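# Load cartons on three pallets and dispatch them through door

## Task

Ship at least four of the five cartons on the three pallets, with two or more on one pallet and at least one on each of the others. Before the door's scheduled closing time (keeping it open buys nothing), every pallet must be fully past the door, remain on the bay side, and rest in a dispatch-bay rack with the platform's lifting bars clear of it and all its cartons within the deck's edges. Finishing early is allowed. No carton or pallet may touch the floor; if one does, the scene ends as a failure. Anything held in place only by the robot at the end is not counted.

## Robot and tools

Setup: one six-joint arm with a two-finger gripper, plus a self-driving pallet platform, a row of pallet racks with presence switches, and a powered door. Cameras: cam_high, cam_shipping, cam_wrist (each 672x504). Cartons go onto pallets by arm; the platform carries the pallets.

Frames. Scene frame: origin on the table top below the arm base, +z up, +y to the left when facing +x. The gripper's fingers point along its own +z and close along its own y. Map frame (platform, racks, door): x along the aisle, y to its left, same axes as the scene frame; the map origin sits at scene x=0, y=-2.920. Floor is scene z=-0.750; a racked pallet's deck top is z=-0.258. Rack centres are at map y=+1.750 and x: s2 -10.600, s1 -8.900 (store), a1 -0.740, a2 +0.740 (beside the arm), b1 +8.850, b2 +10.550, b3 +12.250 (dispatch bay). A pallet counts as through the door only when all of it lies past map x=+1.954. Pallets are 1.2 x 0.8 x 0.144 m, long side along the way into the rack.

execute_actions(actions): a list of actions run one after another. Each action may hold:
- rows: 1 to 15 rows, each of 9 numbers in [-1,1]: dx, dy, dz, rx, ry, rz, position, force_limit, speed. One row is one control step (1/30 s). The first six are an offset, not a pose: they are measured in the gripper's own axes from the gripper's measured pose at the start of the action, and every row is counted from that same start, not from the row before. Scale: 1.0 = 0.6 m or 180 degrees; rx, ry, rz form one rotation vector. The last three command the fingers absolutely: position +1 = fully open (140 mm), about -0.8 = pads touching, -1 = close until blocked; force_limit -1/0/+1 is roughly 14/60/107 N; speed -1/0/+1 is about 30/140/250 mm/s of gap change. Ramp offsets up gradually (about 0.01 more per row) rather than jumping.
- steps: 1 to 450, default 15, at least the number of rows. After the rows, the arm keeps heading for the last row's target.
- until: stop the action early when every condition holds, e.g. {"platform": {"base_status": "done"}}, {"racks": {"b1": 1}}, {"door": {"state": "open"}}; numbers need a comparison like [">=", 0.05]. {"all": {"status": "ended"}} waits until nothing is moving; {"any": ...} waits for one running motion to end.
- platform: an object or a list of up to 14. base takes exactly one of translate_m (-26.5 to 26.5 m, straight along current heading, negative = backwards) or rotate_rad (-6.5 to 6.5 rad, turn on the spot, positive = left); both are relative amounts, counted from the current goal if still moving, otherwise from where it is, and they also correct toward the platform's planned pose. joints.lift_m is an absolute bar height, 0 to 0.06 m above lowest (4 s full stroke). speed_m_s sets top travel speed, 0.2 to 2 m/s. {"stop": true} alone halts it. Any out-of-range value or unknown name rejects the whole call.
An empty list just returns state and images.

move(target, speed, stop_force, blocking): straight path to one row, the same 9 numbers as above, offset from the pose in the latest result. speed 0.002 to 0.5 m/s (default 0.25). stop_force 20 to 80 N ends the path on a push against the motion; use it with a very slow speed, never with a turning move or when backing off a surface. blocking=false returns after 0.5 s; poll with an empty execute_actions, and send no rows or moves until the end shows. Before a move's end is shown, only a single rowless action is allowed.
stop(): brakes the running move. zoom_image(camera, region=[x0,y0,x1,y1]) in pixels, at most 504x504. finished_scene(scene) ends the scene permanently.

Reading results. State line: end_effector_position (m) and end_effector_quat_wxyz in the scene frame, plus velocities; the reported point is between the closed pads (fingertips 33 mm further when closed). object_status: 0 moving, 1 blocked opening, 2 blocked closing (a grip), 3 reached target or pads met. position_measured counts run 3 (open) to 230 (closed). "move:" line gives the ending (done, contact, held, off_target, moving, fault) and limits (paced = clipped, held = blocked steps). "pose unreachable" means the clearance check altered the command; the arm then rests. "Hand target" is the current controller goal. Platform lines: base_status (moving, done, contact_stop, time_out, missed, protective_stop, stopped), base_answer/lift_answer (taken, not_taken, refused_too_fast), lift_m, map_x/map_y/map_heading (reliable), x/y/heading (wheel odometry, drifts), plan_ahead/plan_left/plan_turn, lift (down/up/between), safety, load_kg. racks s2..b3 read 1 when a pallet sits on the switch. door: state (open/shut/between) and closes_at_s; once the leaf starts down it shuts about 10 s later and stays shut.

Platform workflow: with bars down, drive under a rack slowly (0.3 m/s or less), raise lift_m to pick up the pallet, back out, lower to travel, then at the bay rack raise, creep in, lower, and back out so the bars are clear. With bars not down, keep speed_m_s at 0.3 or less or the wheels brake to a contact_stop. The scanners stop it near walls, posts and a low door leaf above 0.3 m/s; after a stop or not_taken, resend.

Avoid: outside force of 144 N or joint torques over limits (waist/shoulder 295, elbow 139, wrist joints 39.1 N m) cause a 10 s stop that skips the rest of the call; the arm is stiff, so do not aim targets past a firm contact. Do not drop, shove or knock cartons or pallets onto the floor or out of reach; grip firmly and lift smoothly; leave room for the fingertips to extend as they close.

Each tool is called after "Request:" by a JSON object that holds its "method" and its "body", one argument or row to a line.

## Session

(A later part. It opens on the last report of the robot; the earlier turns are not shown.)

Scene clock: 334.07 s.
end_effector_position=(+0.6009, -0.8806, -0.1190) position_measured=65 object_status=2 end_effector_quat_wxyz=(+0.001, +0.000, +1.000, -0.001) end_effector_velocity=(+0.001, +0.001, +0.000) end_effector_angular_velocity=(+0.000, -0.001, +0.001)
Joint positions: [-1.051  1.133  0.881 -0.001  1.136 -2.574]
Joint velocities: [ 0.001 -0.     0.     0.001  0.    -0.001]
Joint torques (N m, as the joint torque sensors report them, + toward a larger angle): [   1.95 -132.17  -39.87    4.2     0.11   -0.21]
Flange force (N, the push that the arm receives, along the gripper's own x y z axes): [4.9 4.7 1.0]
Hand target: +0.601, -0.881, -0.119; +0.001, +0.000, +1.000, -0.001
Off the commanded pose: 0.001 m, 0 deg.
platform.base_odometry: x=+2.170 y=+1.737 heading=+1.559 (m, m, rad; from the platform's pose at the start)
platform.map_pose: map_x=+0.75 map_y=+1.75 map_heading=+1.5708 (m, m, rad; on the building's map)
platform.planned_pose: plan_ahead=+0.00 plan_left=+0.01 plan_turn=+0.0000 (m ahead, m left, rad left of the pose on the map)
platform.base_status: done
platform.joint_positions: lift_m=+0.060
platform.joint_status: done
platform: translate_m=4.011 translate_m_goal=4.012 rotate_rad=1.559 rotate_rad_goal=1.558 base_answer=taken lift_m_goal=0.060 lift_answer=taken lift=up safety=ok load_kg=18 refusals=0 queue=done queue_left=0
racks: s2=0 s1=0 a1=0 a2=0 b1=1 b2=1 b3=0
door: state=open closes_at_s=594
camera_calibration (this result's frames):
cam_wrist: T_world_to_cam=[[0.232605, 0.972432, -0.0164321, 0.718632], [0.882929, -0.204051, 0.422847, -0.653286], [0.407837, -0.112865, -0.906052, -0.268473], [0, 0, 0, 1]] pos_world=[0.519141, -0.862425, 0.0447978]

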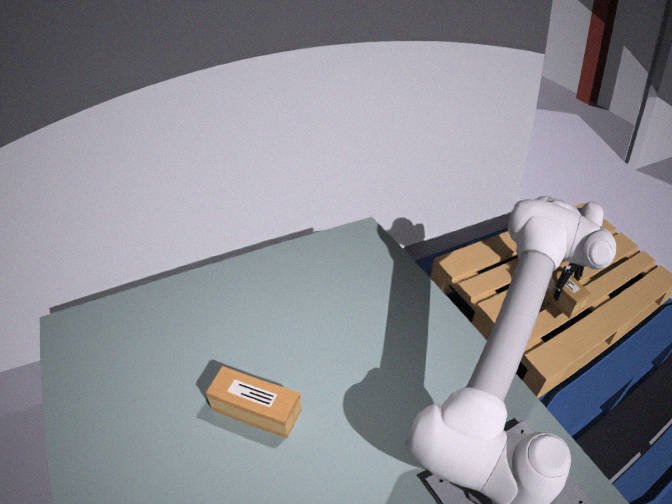

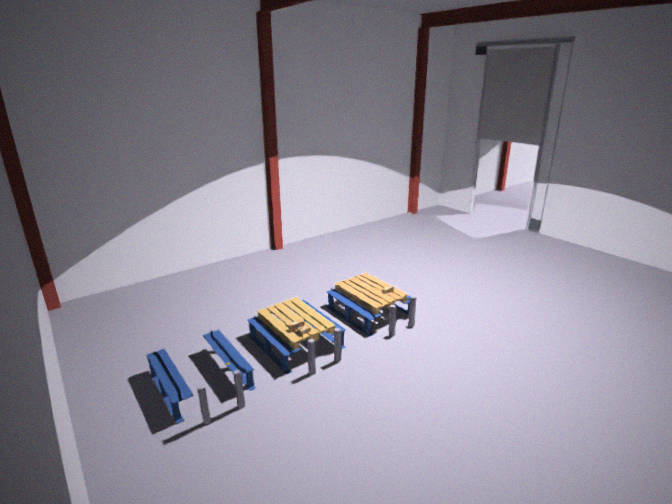

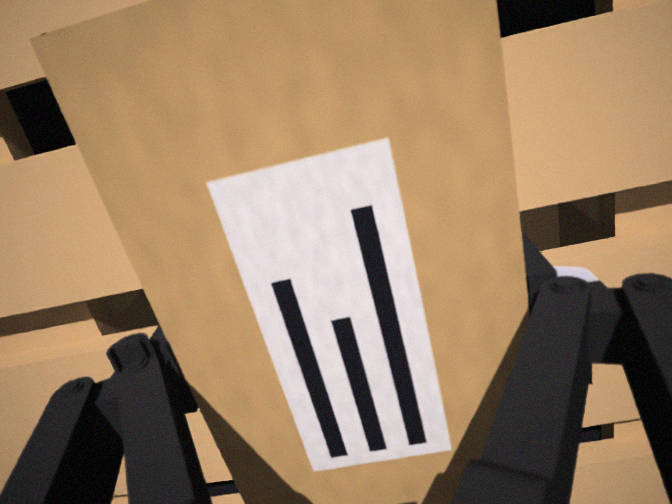

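Request:
{"method": "move", "body": {
  "target": [0, 0, 0.065, 0, 0, 0, -1, 0.3, 0.3],
  "speed": 0.1
}}

Request:
{"method": "move", "body": {
  "target": [0, 0, 0.08, 0, 0, 0, -1, 0.3, 0.3],
  "speed": 0.012,
  "stop_force": 20
}}

Scene clock: 337.57 s.
end_effector_position=(+0.6010, -0.8807, -0.1580) position_measured=65 object_status=2 end_effector_quat_wxyz=(+0.001, +0.000, +1.000, -0.001) end_effector_velocity=(+0.000, +0.000, +0.000) end_effector_angular_velocity=(-0.000, +0.001, +0.002)
Joint positions: [-1.051  1.169  0.882 -0.001  1.098 -2.574]
Joint velocities: [ 0.001 -0.     0.    -0.001  0.001 -0.   ]
Joint torques (N m, as the joint torque sensors report them, + toward a larger angle): [   1.35 -132.98  -39.23    3.94    0.11   -0.17]
Flange force (N, the push that the arm receives, along the gripper's own x y z axes): [4.3 5.1 1.9]
Hand target: +0.601, -0.881, -0.158; +0.001, +0.000, +1.000, -0.001
Off the commanded pose: 0.000 m, 0 deg.
platform.base_odometry: x=+2.170 y=+1.737 heading=+1.559 (m, m, rad; from the platform's pose at the start)
platform.map_pose: map_x=+0.75 map_y=+1.75 map_heading=+1.5708 (m, m, rad; on the building's map)
platform.planned_pose: plan_ahead=+0.00 plan_left=+0.01 plan_turn=+0.0000 (m ahead, m left, rad left of the pose on the map)
platform.base_status: done
platform.joint_positions: lift_m=+0.060
platform.joint_status: done
platform: translate_m=4.011 translate_m_goal=4.012 rotate_rad=1.559 rotate_rad_goal=1.558 base_answer=taken lift_m_goal=0.060 lift_answer=taken lift=up safety=ok load_kg=18 refusals=0 queue=done queue_left=0
racks: s2=0 s1=0 a1=0 a2=0 b1=1 b2=1 b3=0
door: state=open closes_at_s=594
move: done
camera_calibration (this result's frames):
cam_wrist: T_world_to_cam=[[0.232572, 0.972442, -0.0163513, 0.718009], [0.882931, -0.204054, 0.422841, -0.6369], [0.407852, -0.112778, -0.906056, -0.303835], [0, 0, 0, 1]] pos_world=[0.51927, -0.86245, 0.00575608]

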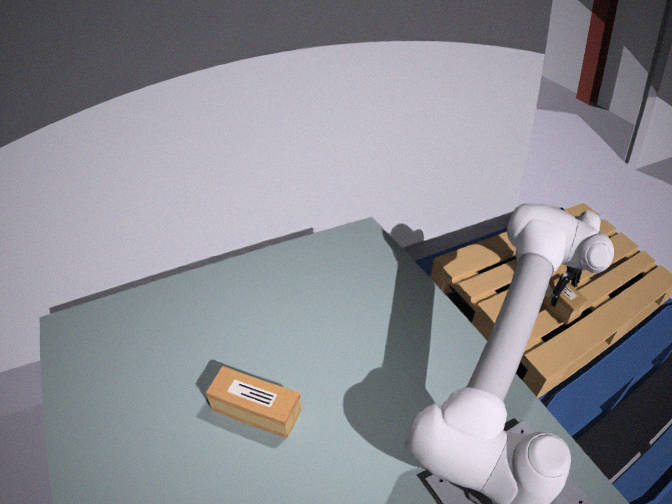

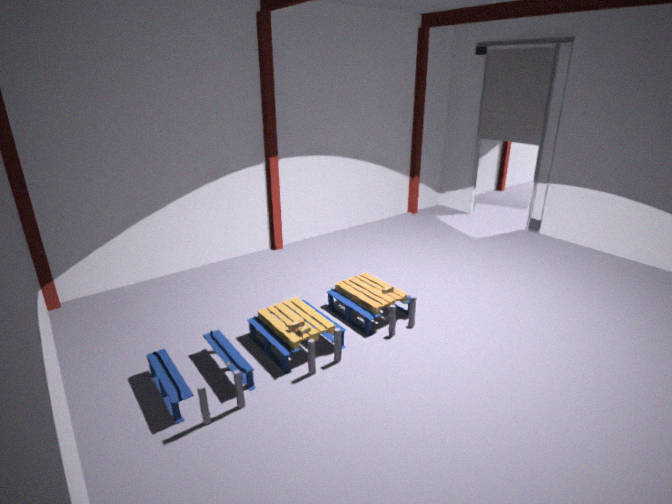

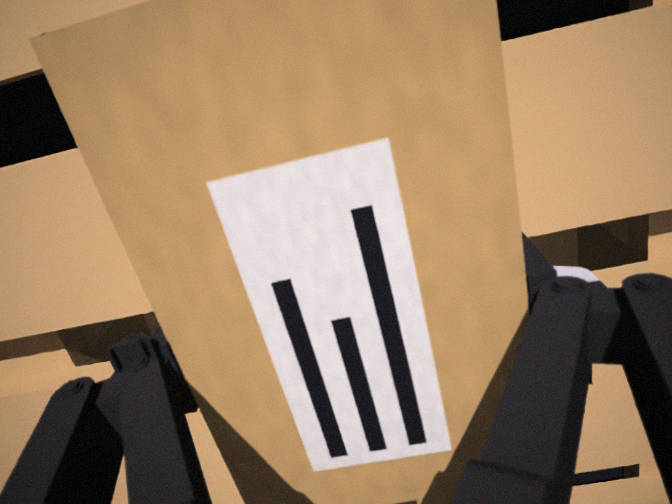

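Scene clock: 340.03 s.
end_effector_position=(+0.6012, -0.8809, -0.1835) position_measured=65 object_status=2 end_effector_quat_wxyz=(+0.001, +0.000, +1.000, -0.001) end_effector_velocity=(-0.001, +0.002, -0.000) end_effector_angular_velocity=(+0.004, +0.003, +0.000)
Joint positions: [-1.051  1.194  0.88  -0.001  1.075 -2.574]
Joint velocities: [ 0.    -0.     0.001 -0.     0.004  0.   ]
Joint torques (N m, as the joint torque sensors report them, + toward a larger angle): [   0.82 -105.54  -26.47    3.9     0.43   -0.56]
Flange force (N, the push that the arm receives, along the gripper's own x y z axes): [5.8 7.7 -24.8]
Hand target: +0.601, -0.881, -0.183; +0.001, +0.000, +1.000, -0.001
Off the commanded pose: 0.022 m, 0 deg.
platform.base_odometry: x=+2.170 y=+1.737 heading=+1.559 (m, m, rad; from the platform's pose at the start)
platform.map_pose: map_x=+0.75 map_y=+1.75 map_heading=+1.5708 (m, m, rad; on the building's map)
platform.planned_pose: plan_ahead=+0.00 plan_left=+0.01 plan_turn=+0.0000 (m ahead, m left, rad left of the pose on the map)
platform.base_status: done
platform.joint_positions: lift_m=+0.060
platform.joint_status: done
platform: translate_m=4.011 translate_m_goal=4.012 rotate_rad=1.559 rotate_rad_goal=1.558 base_answer=taken lift_m_goal=0.060 lift_answer=taken lift=up safety=ok load_kg=18 refusals=0 queue=done queue_left=0
racks: s2=0 s1=0 a1=0 a2=0 b1=1 b2=1 b3=0
door: state=open closes_at_s=594
move: contact
camera_calibration (this result's frames):
cam_wrist: T_world_to_cam=[[0.232591, 0.972432, -0.0166589, 0.717695], [0.882818, -0.203908, 0.423147, -0.626046], [0.408085, -0.113127, -0.905908, -0.327465], [0, 0, 0, 1]] pos_world=[0.519389, -0.86261, -0.0197873]

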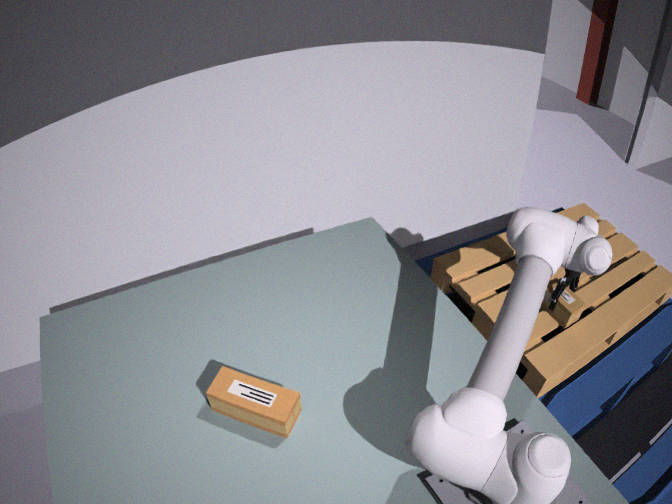

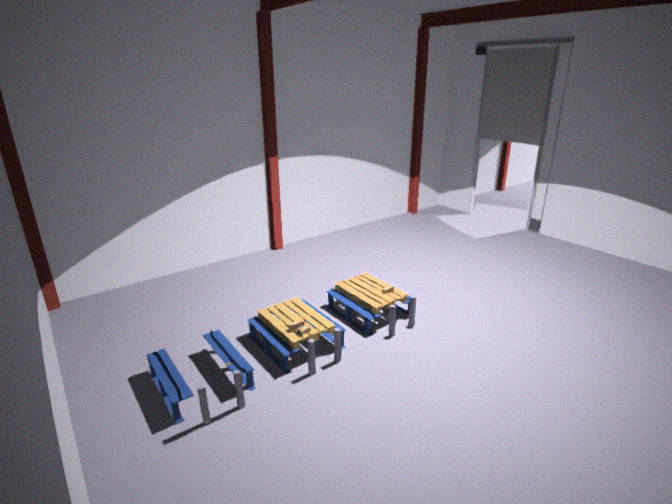

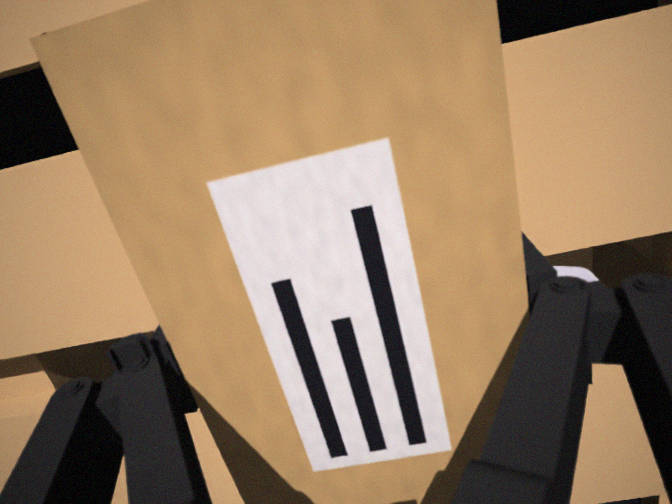

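Contact exactly at -0.1835 as predicted. Release, rise, and ship.

Request:
{"method": "execute_actions", "body": {
  "actions": [
    {"rows": [[0,0,0,0,0,0,1,0.3,0.3]], "steps": 15}
  ]
}}

Request:
{"method": "move", "body": {
  "target": [0, 0, -0.25, 0, 0, 0, 1, 0.3, 0.3],
  "speed": 0.25
}}

Request:
{"method": "execute_actions", "body": {
  "actions": [
    {"platform": [{"base": {"translate_m": -1.75}, "speed_m_s": 0.3}, {"base": {"rotate_rad": -1.5708}, "joints": {"lift_m": 0}, "speed_m_s": 2}, {"base": {"translate_m": 11.51}}, {"base": {"rotate_rad": 1.5708}, "joints": {"lift_m": 0.06}}, {"base": {"translate_m": 1.75}, "speed_m_s": 0.3}, {"joints": {"lift_m": 0}}], "steps": 2}
  ]
}}

Request:
{"method": "move", "body": {
  "target": [0.1, 0.8, -0.5, 0, 0, 0, 1, 0.3, 0.3],
  "speed": 0.2
}}

Scene clock: 344.17 s.
end_effector_position=(+0.6012, -0.8809, -0.1835) position_measured=3 object_status=3 end_effector_quat_wxyz=(+0.001, +0.000, +1.000, -0.001) end_effector_velocity=(-0.000, +0.000, -0.001) end_effector_angular_velocity=(+0.001, +0.001, +0.000)
Joint positions: [-1.051  1.194  0.88  -0.001  1.075 -2.574]
Joint velocities: [ 0.     0.001 -0.    -0.     0.    -0.   ]
Joint torques (N m, as the joint torque sensors report them, + toward a larger angle): [   1.78 -131.75  -37.43    3.96   -0.02   -0.21]
Flange force (N, the push that the arm receives, along the gripper's own x y z axes): [3.5 2.9 -0.9]
Hand target: +0.601, -0.881, -0.184; +0.001, +0.000, +1.000, -0.001
Off the commanded pose: 0.000 m, 0 deg.
platform.base_odometry: x=+2.170 y=+1.737 heading=+1.559 (m, m, rad; from the platform's pose at the start)
platform.map_pose: map_x=+0.75 map_y=+1.75 map_heading=+1.5708 (m, m, rad; on the building's map)
platform.planned_pose: plan_ahead=+0.00 plan_left=+0.01 plan_turn=+0.0000 (m ahead, m left, rad left of the pose on the map)
platform.base_status: done
platform.joint_positions: lift_m=+0.060
platform.joint_status: done
platform: translate_m=4.011 translate_m_goal=4.012 rotate_rad=1.559 rotate_rad_goal=1.558 base_answer=taken lift_m_goal=0.060 lift_answer=taken lift=up safety=ok load_kg=18 refusals=0 queue=done queue_left=0
racks: s2=0 s1=0 a1=0 a2=0 b1=1 b2=1 b3=0
door: state=open closes_at_s=594
camera_calibration (this result's frames):
cam_wrist: T_world_to_cam=[[0.232591, 0.972431, -0.0166938, 0.717701], [0.882809, -0.20389, 0.423176, -0.626051], [0.408106, -0.113164, -0.905894, -0.327466], [0, 0, 0, 1]] pos_world=[0.519393, -0.862618, -0.0197379]

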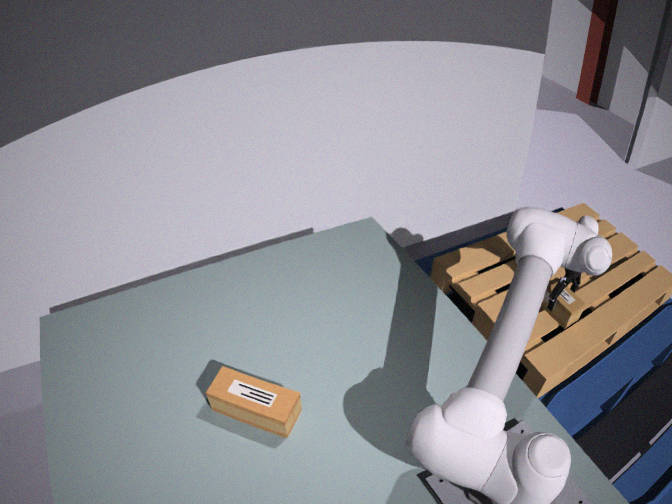

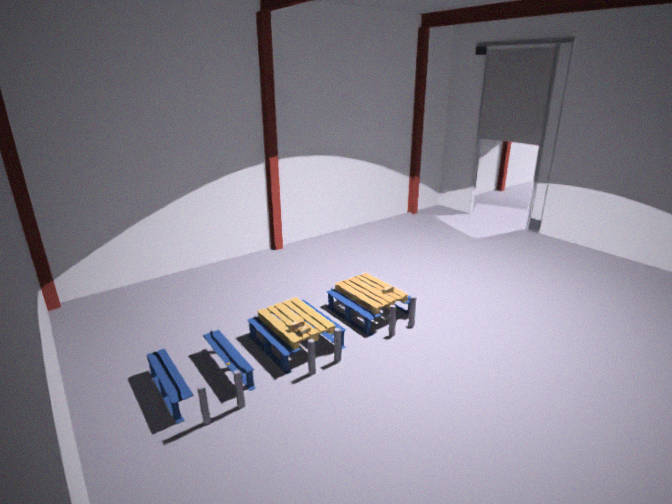

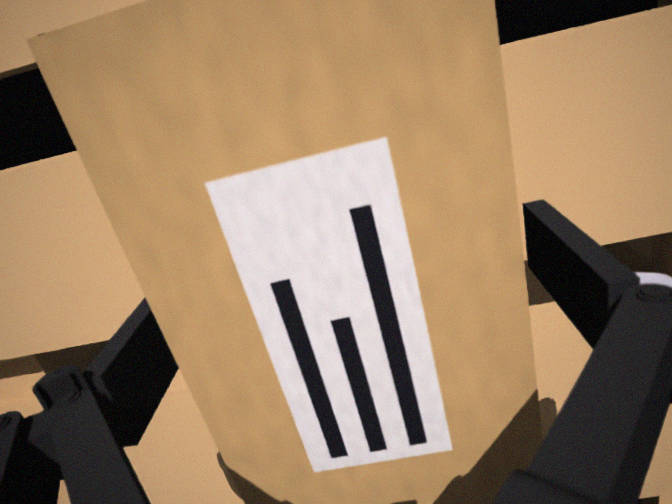

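Scene clock: 345.13 s.
end_effector_position=(+0.6009, -0.8806, -0.0334) position_measured=3 object_status=3 end_effector_quat_wxyz=(+0.001, +0.000, +1.000, -0.001) end_effector_velocity=(+0.001, +0.001, -0.001) end_effector_angular_velocity=(+0.001, +0.001, +0.001)
Joint positions: [-1.051  1.065  0.857 -0.001  1.228 -2.574]
Joint velocities: [ 0.001  0.001  0.    -0.     0.001  0.001]
Joint torques (N m, as the joint torque sensors report them, + toward a larger angle): [   1.54 -129.82  -39.91    4.22    0.1    -0.3 ]
Flange force (N, the push that the arm receives, along the gripper's own x y z axes): [1.9 1.0 1.0]
Hand target: +0.601, -0.881, -0.034; +0.001, +0.000, +1.000, -0.001
Off the commanded pose: 0.000 m, 0 deg.
platform.base_odometry: x=+2.170 y=+1.737 heading=+1.559 (m, m, rad; from the platform's pose at the start)
platform.map_pose: map_x=+0.75 map_y=+1.75 map_heading=+1.5708 (m, m, rad; on the building's map)
platform.planned_pose: plan_ahead=+0.00 plan_left=+0.01 plan_turn=+0.0000 (m ahead, m left, rad left of the pose on the map)
platform.base_status: done
platform.joint_positions: lift_m=+0.060
platform.joint_status: done
platform: translate_m=4.011 translate_m_goal=4.012 rotate_rad=1.559 rotate_rad_goal=1.558 base_answer=taken lift_m_goal=0.060 lift_answer=taken lift=up safety=ok load_kg=18 refusals=0 queue=done queue_left=0
racks: s2=0 s1=0 a1=0 a2=0 b1=1 b2=1 b3=0
door: state=open closes_at_s=594
move: done
camera_calibration (this result's frames):
cam_wrist: T_world_to_cam=[[0.232559, 0.972438, -0.0167755, 0.720003], [0.882776, -0.203815, 0.42328, -0.689134], [0.408194, -0.113247, -0.905844, -0.191436], [0, 0, 0, 1]] pos_world=[0.519051, -0.862293, 0.130363]

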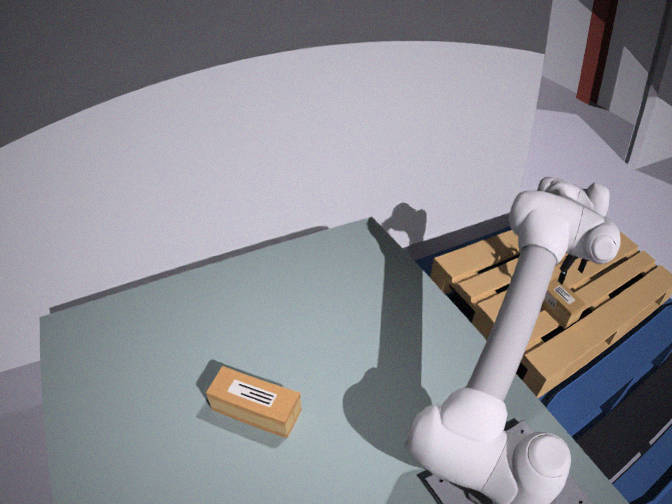

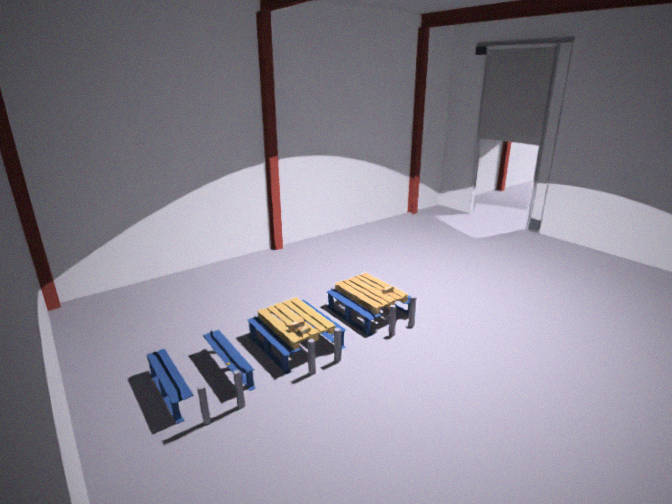

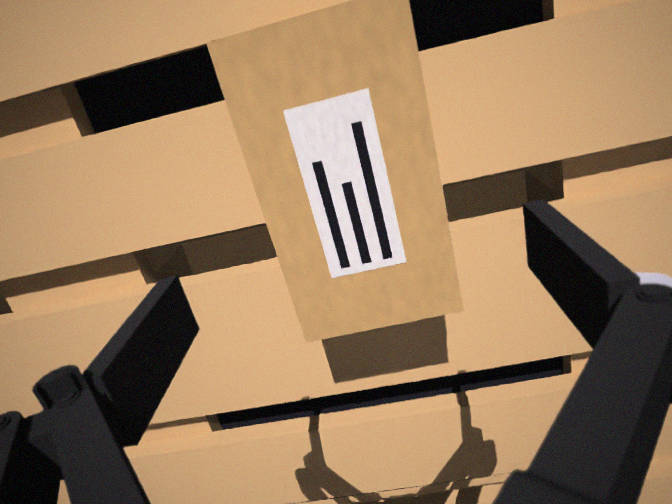

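Scene clock: 345.20 s.
end_effector_position=(+0.6009, -0.8806, -0.0334) position_measured=3 object_status=3 end_effector_quat_wxyz=(+0.001, +0.000, +1.000, -0.001) end_effector_velocity=(+0.000, +0.000, -0.000) end_effector_angular_velocity=(+0.000, -0.000, +0.000)
Joint positions: [-1.051  1.065  0.857 -0.001  1.228 -2.574]
Joint velocities: [ 0.     0.     0.     0.001 -0.    -0.   ]
Joint torques (N m, as the joint torque sensors report them, + toward a larger angle): [   1.67 -127.11  -40.11    4.17    0.12   -0.33]
Flange force (N, the push that the arm receives, along the gripper's own x y z axes): [5.5 5.7 -0.2]
Hand target: +0.601, -0.881, -0.034; +0.001, +0.000, +1.000, -0.001
Off the commanded pose: 0.000 m, 0 deg.
platform.base_odometry: x=+2.170 y=+1.737 heading=+1.559 (m, m, rad; from the platform's pose at the start)
platform.map_pose: map_x=+0.75 map_y=+1.75 map_heading=+1.5708 (m, m, rad; on the building's map)
platform.planned_pose: plan_ahead=-1.75 plan_left=+0.01 plan_turn=+0.0000 (m ahead, m left, rad left of the pose on the map)
platform.base_status: moving
platform.joint_positions: lift_m=+0.060
platform.joint_status: done
platform: translate_m=4.010 translate_m_goal=2.261 rotate_rad=1.558 rotate_rad_goal=1.552 base_answer=taken lift_m_goal=0.060 lift_answer=taken lift=up safety=ok load_kg=18 refusals=0 queue=running queue_left=5
racks: s2=0 s1=0 a1=0 a2=0 b1=1 b2=1 b3=0
door: state=open closes_at_s=594
camera_calibration (this result's frames):
cam_wrist: T_world_to_cam=[[0.232558, 0.972438, -0.0167881, 0.720011], [0.882772, -0.203807, 0.423292, -0.689135], [0.408203, -0.11326, -0.905838, -0.19145], [0, 0, 0, 1]] pos_world=[0.519056, -0.8623, 0.13037]

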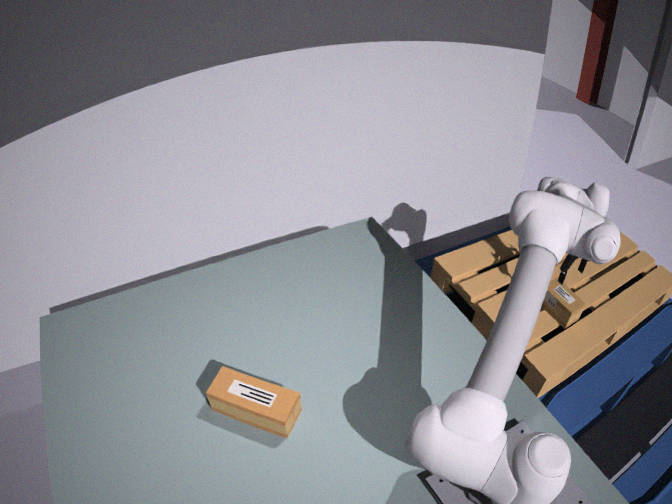

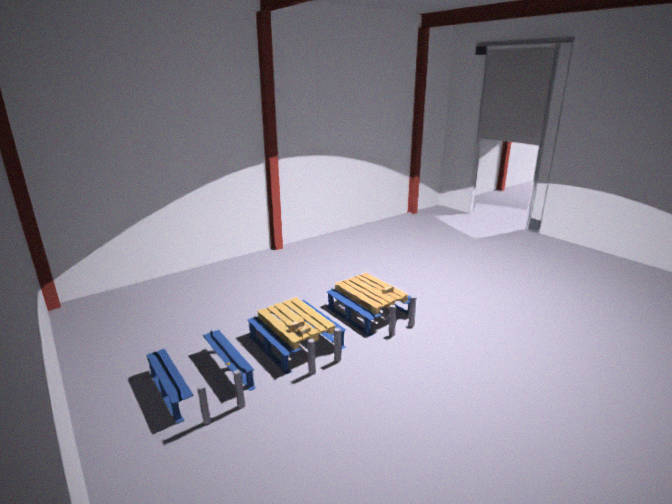

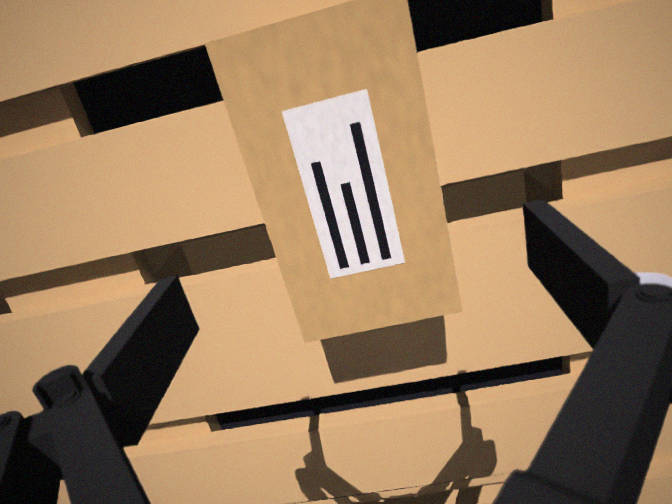

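Scene clock: 348.40 s.
end_effector_position=(+0.5403, -0.3998, +0.2651) position_measured=3 object_status=3 end_effector_quat_wxyz=(+0.001, +0.000, +1.000, -0.001) end_effector_velocity=(-0.000, -0.000, -0.001) end_effector_angular_velocity=(+0.001, +0.002, -0.001)
Joint positions: [-0.736  0.245  1.673  0.001  1.231 -2.26 ]
Joint velocities: [-0.     0.001  0.    -0.001  0.001  0.001]
Joint torques (N m, as the joint torque sensors report them, + toward a larger angle): [  1.79 -64.82 -40.61   4.1    0.12  -0.2 ]
Flange force (N, the push that the arm receives, along the gripper's own x y z axes): [2.2 -2.3 2.5]
Hand target: +0.540, -0.400, +0.265; +0.001, +0.000, +1.000, -0.001
Off the commanded pose: 0.000 m, 0 deg.
platform.base_odometry: x=+2.156 y=+0.884 heading=+1.557 (m, m, rad; from the platform's pose at the start)
platform.map_pose: map_x=+0.74 map_y=+0.88 map_heading=+1.5708 (m, m, rad; on the building's map)
platform.planned_pose: plan_ahead=-0.88 plan_left=+0.00 plan_turn=+0.0000 (m ahead, m left, rad left of the pose on the map)
platform.base_status: moving
platform.joint_positions: lift_m=+0.060
platform.joint_status: done
platform: translate_m=3.148 translate_m_goal=2.261 rotate_rad=1.557 rotate_rad_goal=1.558 base_answer=taken lift_m_goal=0.060 lift_answer=taken lift=up safety=ok load_kg=18 refusals=0 queue=running queue_left=5
racks: s2=0 s1=0 a1=0 a2=0 b1=1 b2=1 b3=0
door: state=open closes_at_s=594
move: done
camera_calibration (this result's frames):
cam_wrist: T_world_to_cam=[[0.232646, 0.972422, -0.0164831, 0.271383], [0.882687, -0.204001, 0.423376, -0.664103], [0.408338, -0.113046, -0.905804, 0.158075], [0, 0, 0, 1]] pos_world=[0.458511, -0.381507, 0.428824]

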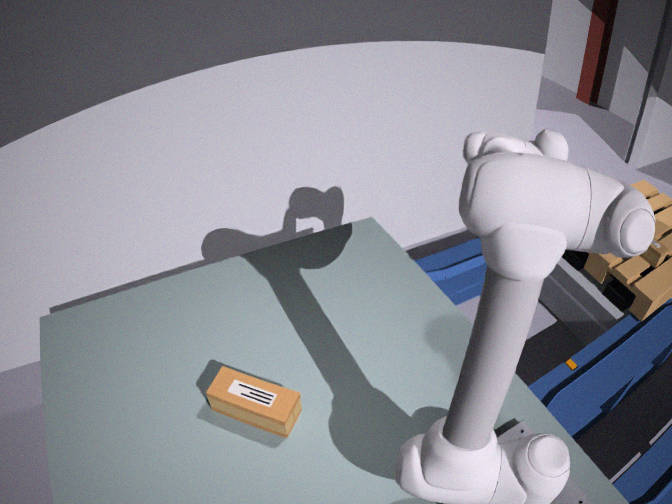

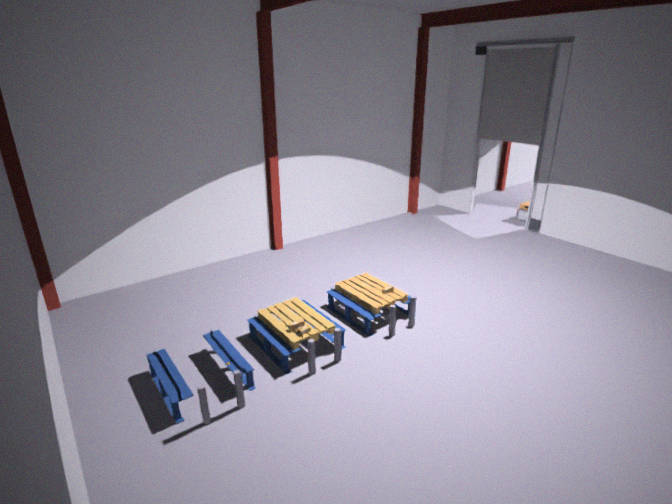

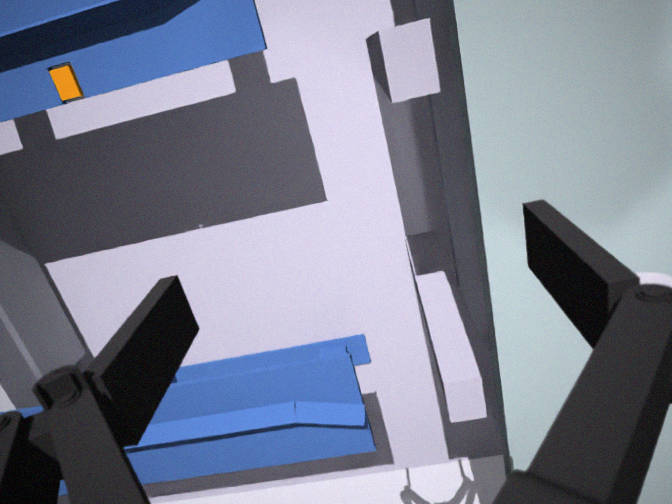

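Request:
{"method": "execute_actions", "body": {
  "actions": [
    {"steps": 300, "until": {"platform": {"queue_left": ["<=", 3]}}}
  ]
}}

Request:
{"method": "execute_actions", "body": {
  "actions": [
    {"steps": 450, "until": {"platform": {"queue_left": ["<=", 1]}}},
    {"steps": 150, "until": {"platform": {"queue_left": ["<=", 1]}}}
  ]
}}

Request:
{"method": "execute_actions", "body": {
  "actions": [
    {"steps": 450, "until": {"racks": {"b3": 1}}}
  ]
}}

Request:
{"method": "execute_actions", "body": {
  "actions": [
    {"steps": 200, "until": {"all": {"status": "ended"}}}
  ]
}}

Scene clock: 356.30 s.
end_effector_position=(+0.5403, -0.3998, +0.2651) position_measured=3 object_status=3 end_effector_quat_wxyz=(+0.001, +0.000, +1.000, -0.001) end_effector_velocity=(-0.001, -0.000, +0.000) end_effector_angular_velocity=(+0.000, -0.000, -0.002)
Joint positions: [-0.736  0.245  1.673  0.001  1.231 -2.26 ]
Joint velocities: [-0.001 -0.     0.     0.     0.     0.001]
Joint torques (N m, as the joint torque sensors report them, + toward a larger angle): [  0.75 -62.84 -40.29   4.19  -0.1   -0.37]
Flange force (N, the push that the arm receives, along the gripper's own x y z axes): [3.4 0.9 0.2]
Hand target: +0.540, -0.400, +0.265; +0.001, +0.000, +1.000, -0.001
Off the commanded pose: 0.000 m, 0 deg.
platform.base_odometry: x=+2.145 y=-0.003 heading=-0.013 (m, m, rad; from the platform's pose at the start)
platform.map_pose: map_x=+0.74 map_y=+0.00 map_heading=+0.0000 (m, m, rad; on the building's map)
platform.planned_pose: plan_ahead=+11.51 plan_left=+0.00 plan_turn=+0.0000 (m ahead, m left, rad left of the pose on the map)
platform.base_status: moving
platform.joint_positions: lift_m=+0.000
platform.joint_status: done
platform: translate_m=2.271 translate_m_goal=13.781 rotate_rad=-0.013 rotate_rad_goal=-0.013 base_answer=taken lift_m_goal=0.000 lift_answer=taken lift=down safety=ok load_kg=-48 refusals=0 queue=running queue_left=3
racks: s2=0 s1=0 a1=0 a2=0 b1=1 b2=1 b3=0
door: state=open closes_at_s=594
camera_calibration (this result's frames):
cam_wrist: T_world_to_cam=[[0.232558, 0.97244, -0.0166249, 0.271497], [0.882742, -0.20387, 0.423325, -0.664068], [0.408269, -0.113123, -0.905826, 0.158098], [0, 0, 0, 1]] pos_world=[0.458515, -0.381513, 0.428839]

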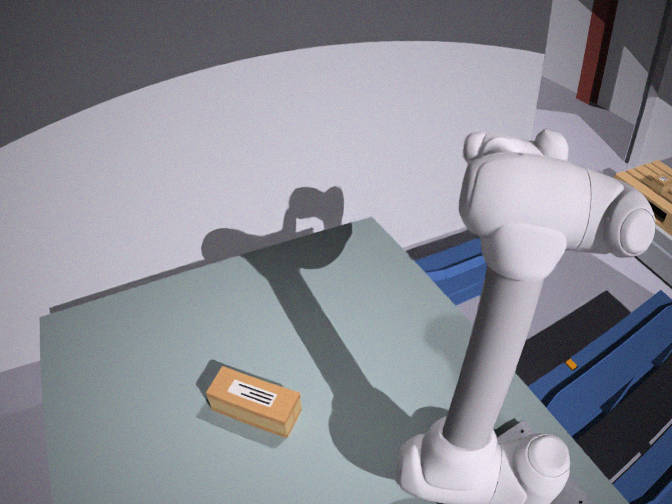

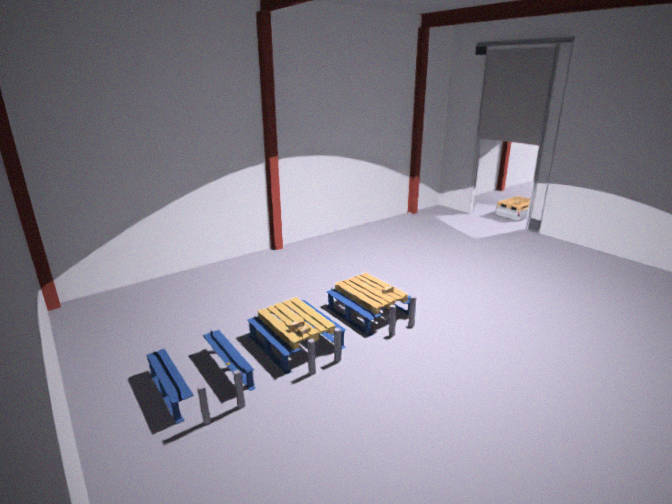

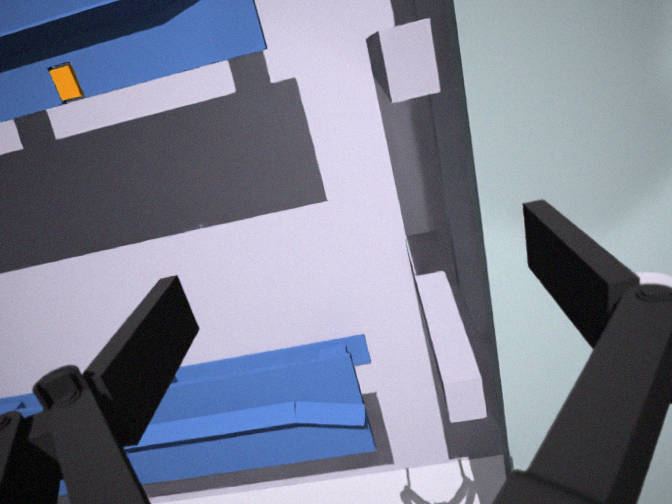

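Scene clock: 371.57 s.
end_effector_position=(+0.5403, -0.3998, +0.2651) position_measured=3 object_status=3 end_effector_quat_wxyz=(+0.001, +0.000, +1.000, -0.001) end_effector_velocity=(-0.000, -0.000, -0.000) end_effector_angular_velocity=(+0.000, +0.001, -0.001)
Joint positions: [-0.736  0.245  1.673  0.001  1.231 -2.26 ]
Joint velocities: [-0.  0.  0. -0.  0.  0.]
Joint torques (N m, as the joint torque sensors report them, + toward a larger angle): [  1.13 -62.81 -40.28   4.3    0.14  -0.13]
Flange force (N, the push that the arm receives, along the gripper's own x y z axes): [3.6 -0.3 1.3]
Flange force at the end of the 1st action (N, along the gripper's axes at the end of the call): [3.3 0.3 0.9]
Hand target: +0.540, -0.400, +0.265; +0.001, +0.000, +1.000, -0.001
Off the commanded pose: 0.000 m, 0 deg.
platform.base_odometry: x=+13.654 y=-0.151 heading=+1.558 (m, m, rad; from the platform's pose at the start)
platform.map_pose: map_x=+12.25 map_y=+0.00 map_heading=+1.5664 (m, m, rad; on the building's map)
platform.planned_pose: plan_ahead=+1.75 plan_left=+0.01 plan_turn=+0.0044 (m ahead, m left, rad left of the pose on the map)
platform.base_status: moving
platform.joint_positions: lift_m=+0.060
platform.joint_status: done
platform: translate_m=13.782 translate_m_goal=15.531 rotate_rad=1.558 rotate_rad_goal=1.558 base_answer=taken lift_m_goal=0.060 lift_answer=taken lift=up safety=ok load_kg=20 refusals=0 queue=running queue_left=1
racks: s2=0 s1=0 a1=0 a2=0 b1=1 b2=1 b3=0
door: state=open closes_at_s=594
camera_calibration (this result's frames):
cam_wrist: T_world_to_cam=[[0.232558, 0.97244, -0.016622, 0.271496], [0.882744, -0.203872, 0.423319, -0.664066], [0.408264, -0.113119, -0.905828, 0.158098], [0, 0, 0, 1]] pos_world=[0.458516, -0.381514, 0.428835]

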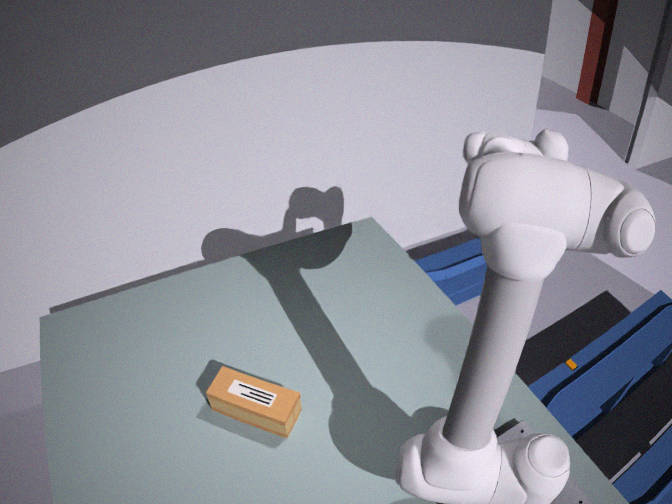

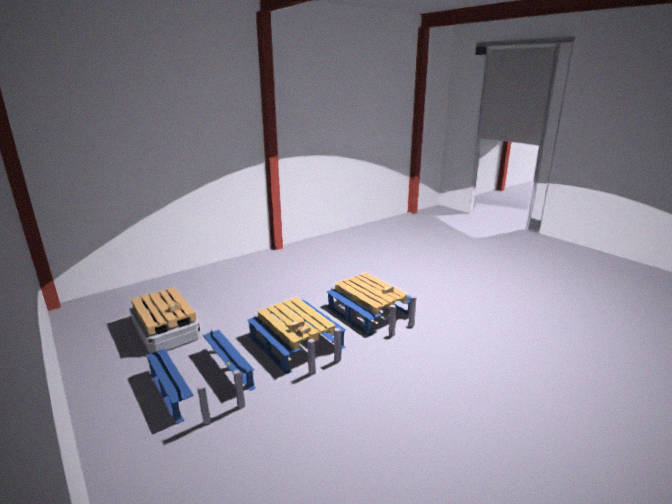

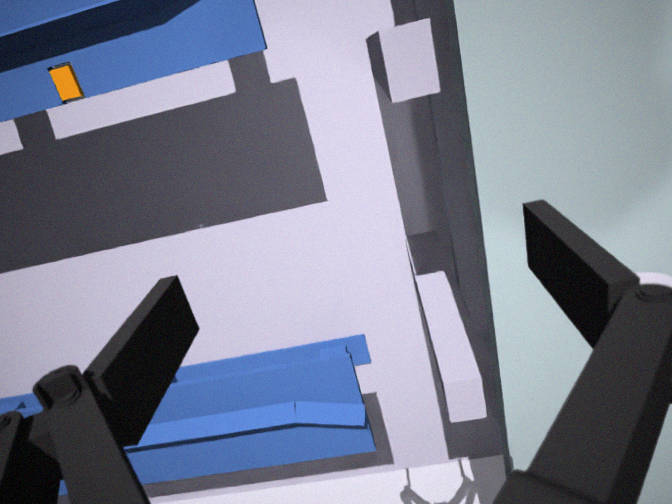

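Scene clock: 379.90 s.
end_effector_position=(+0.5403, -0.3998, +0.2651) position_measured=3 object_status=3 end_effector_quat_wxyz=(+0.001, +0.000, +1.000, -0.001) end_effector_velocity=(-0.000, +0.000, +0.001) end_effector_angular_velocity=(-0.001, -0.001, -0.001)
Joint positions: [-0.736  0.245  1.673  0.001  1.231 -2.26 ]
Joint velocities: [-0.    -0.001  0.    -0.     0.     0.001]
Joint torques (N m, as the joint torque sensors report them, + toward a larger angle): [  1.36 -62.37 -39.75   4.24  -0.07  -0.35]
Flange force (N, the push that the arm receives, along the gripper's own x y z axes): [3.3 0.0 -0.3]
Hand target: +0.540, -0.400, +0.265; +0.001, +0.000, +1.000, -0.001
Off the commanded pose: 0.000 m, 0 deg.
platform.base_odometry: x=+13.670 y=+1.609 heading=+1.563 (m, m, rad; from the platform's pose at the start)
platform.map_pose: map_x=+12.25 map_y=+1.75 map_heading=+1.5708 (m, m, rad; on the building's map)
platform.planned_pose: plan_ahead=+0.00 plan_left=+0.00 plan_turn=+0.0000 (m ahead, m left, rad left of the pose on the map)
platform.base_status: done
platform.joint_positions: lift_m=+0.042
platform.joint_status: moving
platform: translate_m=15.541 translate_m_goal=15.541 rotate_rad=1.563 rotate_rad_goal=1.562 base_answer=taken lift_m_goal=0.000 lift_answer=taken lift=between safety=ok load_kg=-14 refusals=0 queue=running queue_left=0
racks: s2=0 s1=0 a1=0 a2=0 b1=1 b2=1 b3=1
door: state=open closes_at_s=594
camera_calibration (this result's frames):
cam_wrist: T_world_to_cam=[[0.232558, 0.97244, -0.016622, 0.271496], [0.882744, -0.203872, 0.423319, -0.664067], [0.408264, -0.113119, -0.905828, 0.158098], [0, 0, 0, 1]] pos_world=[0.458517, -0.381514, 0.428835]

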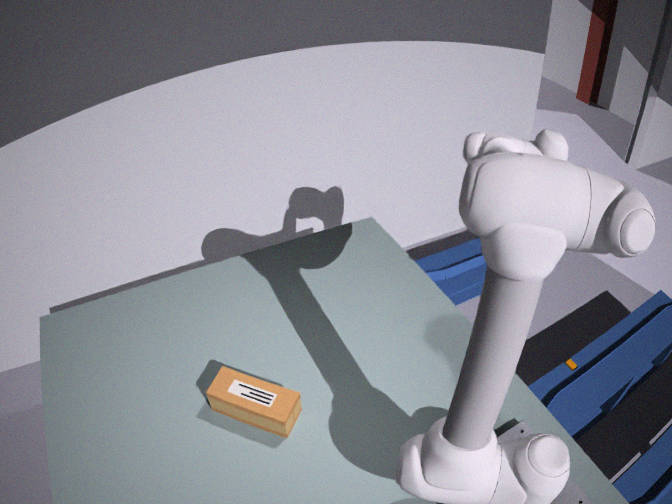

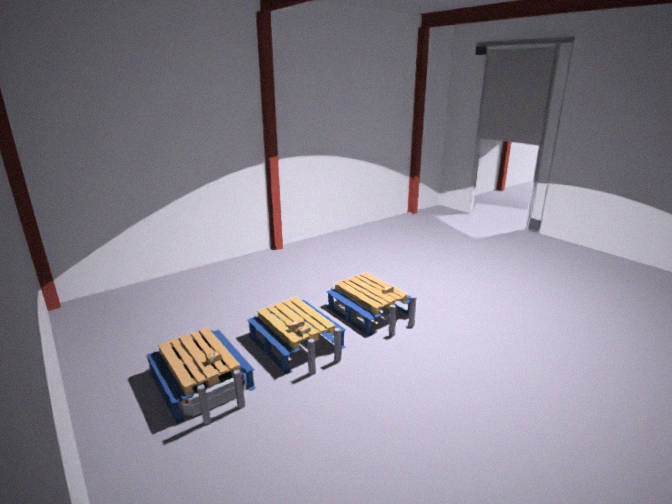

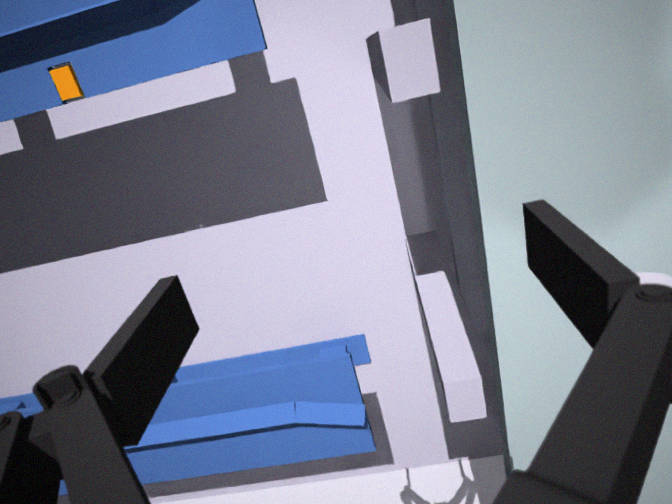

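Scene clock: 382.70 s.
end_effector_position=(+0.5403, -0.3998, +0.2651) position_measured=3 object_status=3 end_effector_quat_wxyz=(+0.001, +0.000, +1.000, -0.001) end_effector_velocity=(-0.001, -0.001, -0.000) end_effector_angular_velocity=(+0.000, +0.000, -0.002)
Joint positions: [-0.736  0.245  1.673  0.001  1.231 -2.26 ]
Joint velocities: [-0.002  0.     0.     0.     0.    -0.   ]
Joint torques (N m, as the joint torque sensors report them, + toward a larger angle): [  1.48 -62.04 -39.73   4.12   0.09  -0.28]
Flange force (N, the push that the arm receives, along the gripper's own x y z axes): [3.9 -0.5 0.0]
Hand target: +0.540, -0.400, +0.265; +0.001, +0.000, +1.000, -0.001
Off the commanded pose: 0.000 m, 0 deg.
platform.base_odometry: x=+13.670 y=+1.609 heading=+1.563 (m, m, rad; from the platform's pose at the start)
platform.map_pose: map_x=+12.25 map_y=+1.75 map_heading=+1.5708 (m, m, rad; on the building's map)
platform.planned_pose: plan_ahead=+0.00 plan_left=+0.00 plan_turn=+0.0000 (m ahead, m left, rad left of the pose on the map)
platform.base_status: done
platform.joint_positions: lift_m=+0.000
platform.joint_status: done
platform: translate_m=15.541 translate_m_goal=15.541 rotate_rad=1.563 rotate_rad_goal=1.562 base_answer=taken lift_m_goal=0.000 lift_answer=taken lift=down safety=ok load_kg=-48 refusals=0 queue=done queue_left=0
racks: s2=0 s1=0 a1=0 a2=0 b1=1 b2=1 b3=1
door: state=open closes_at_s=594
camera_calibration (this result's frames):
cam_wrist: T_world_to_cam=[[0.232558, 0.97244, -0.0166221, 0.271496], [0.882744, -0.203872, 0.423319, -0.664067], [0.408264, -0.113119, -0.905828, 0.158098], [0, 0, 0, 1]] pos_world=[0.458517, -0.381514, 0.428835]

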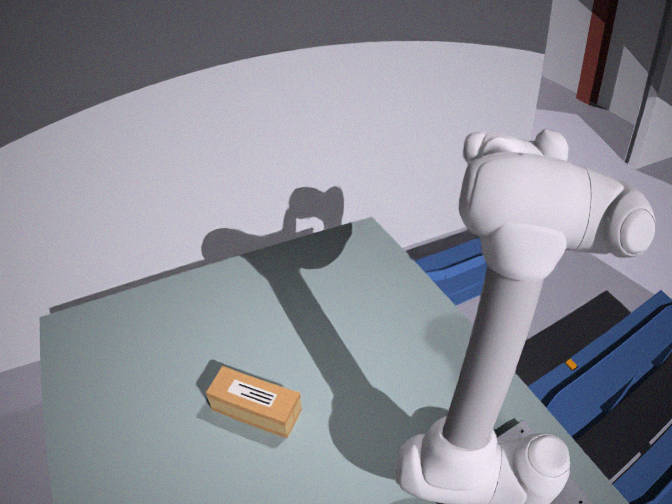

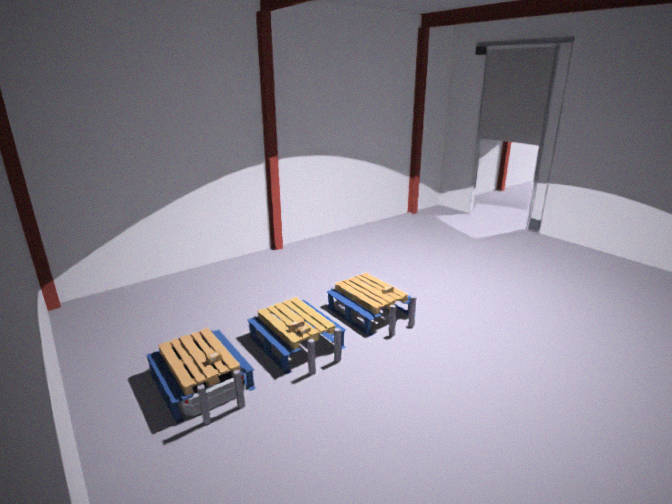

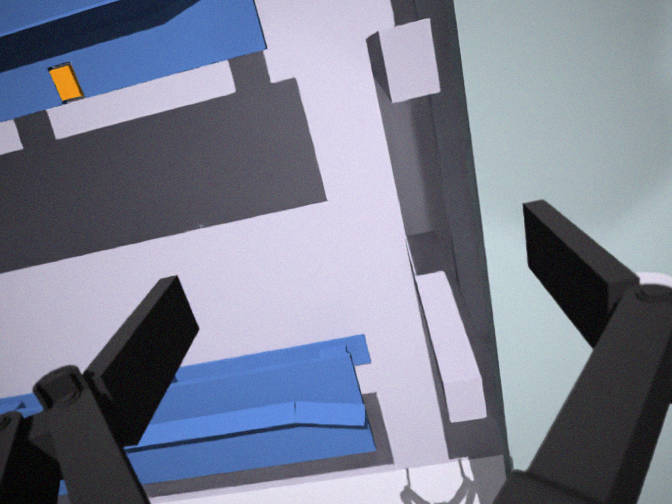

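Request:
{"method": "zoom_image", "body": {
  "camera": "cam_shipping",
  "region": [130, 260, 430, 430]
}}

Region (130, 260, 430, 430) of cam_shipping's 672x504 image, scaled by 1.680, with more detail than that image has; it fills the top 286 rows of this view, and the rest is white.

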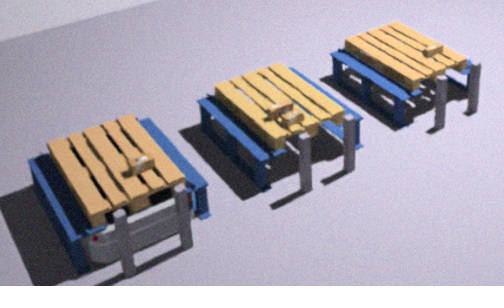

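Request:
{"method": "finished_scene", "body": {
  "scene": 1
}}

The scene is finished: the task was done.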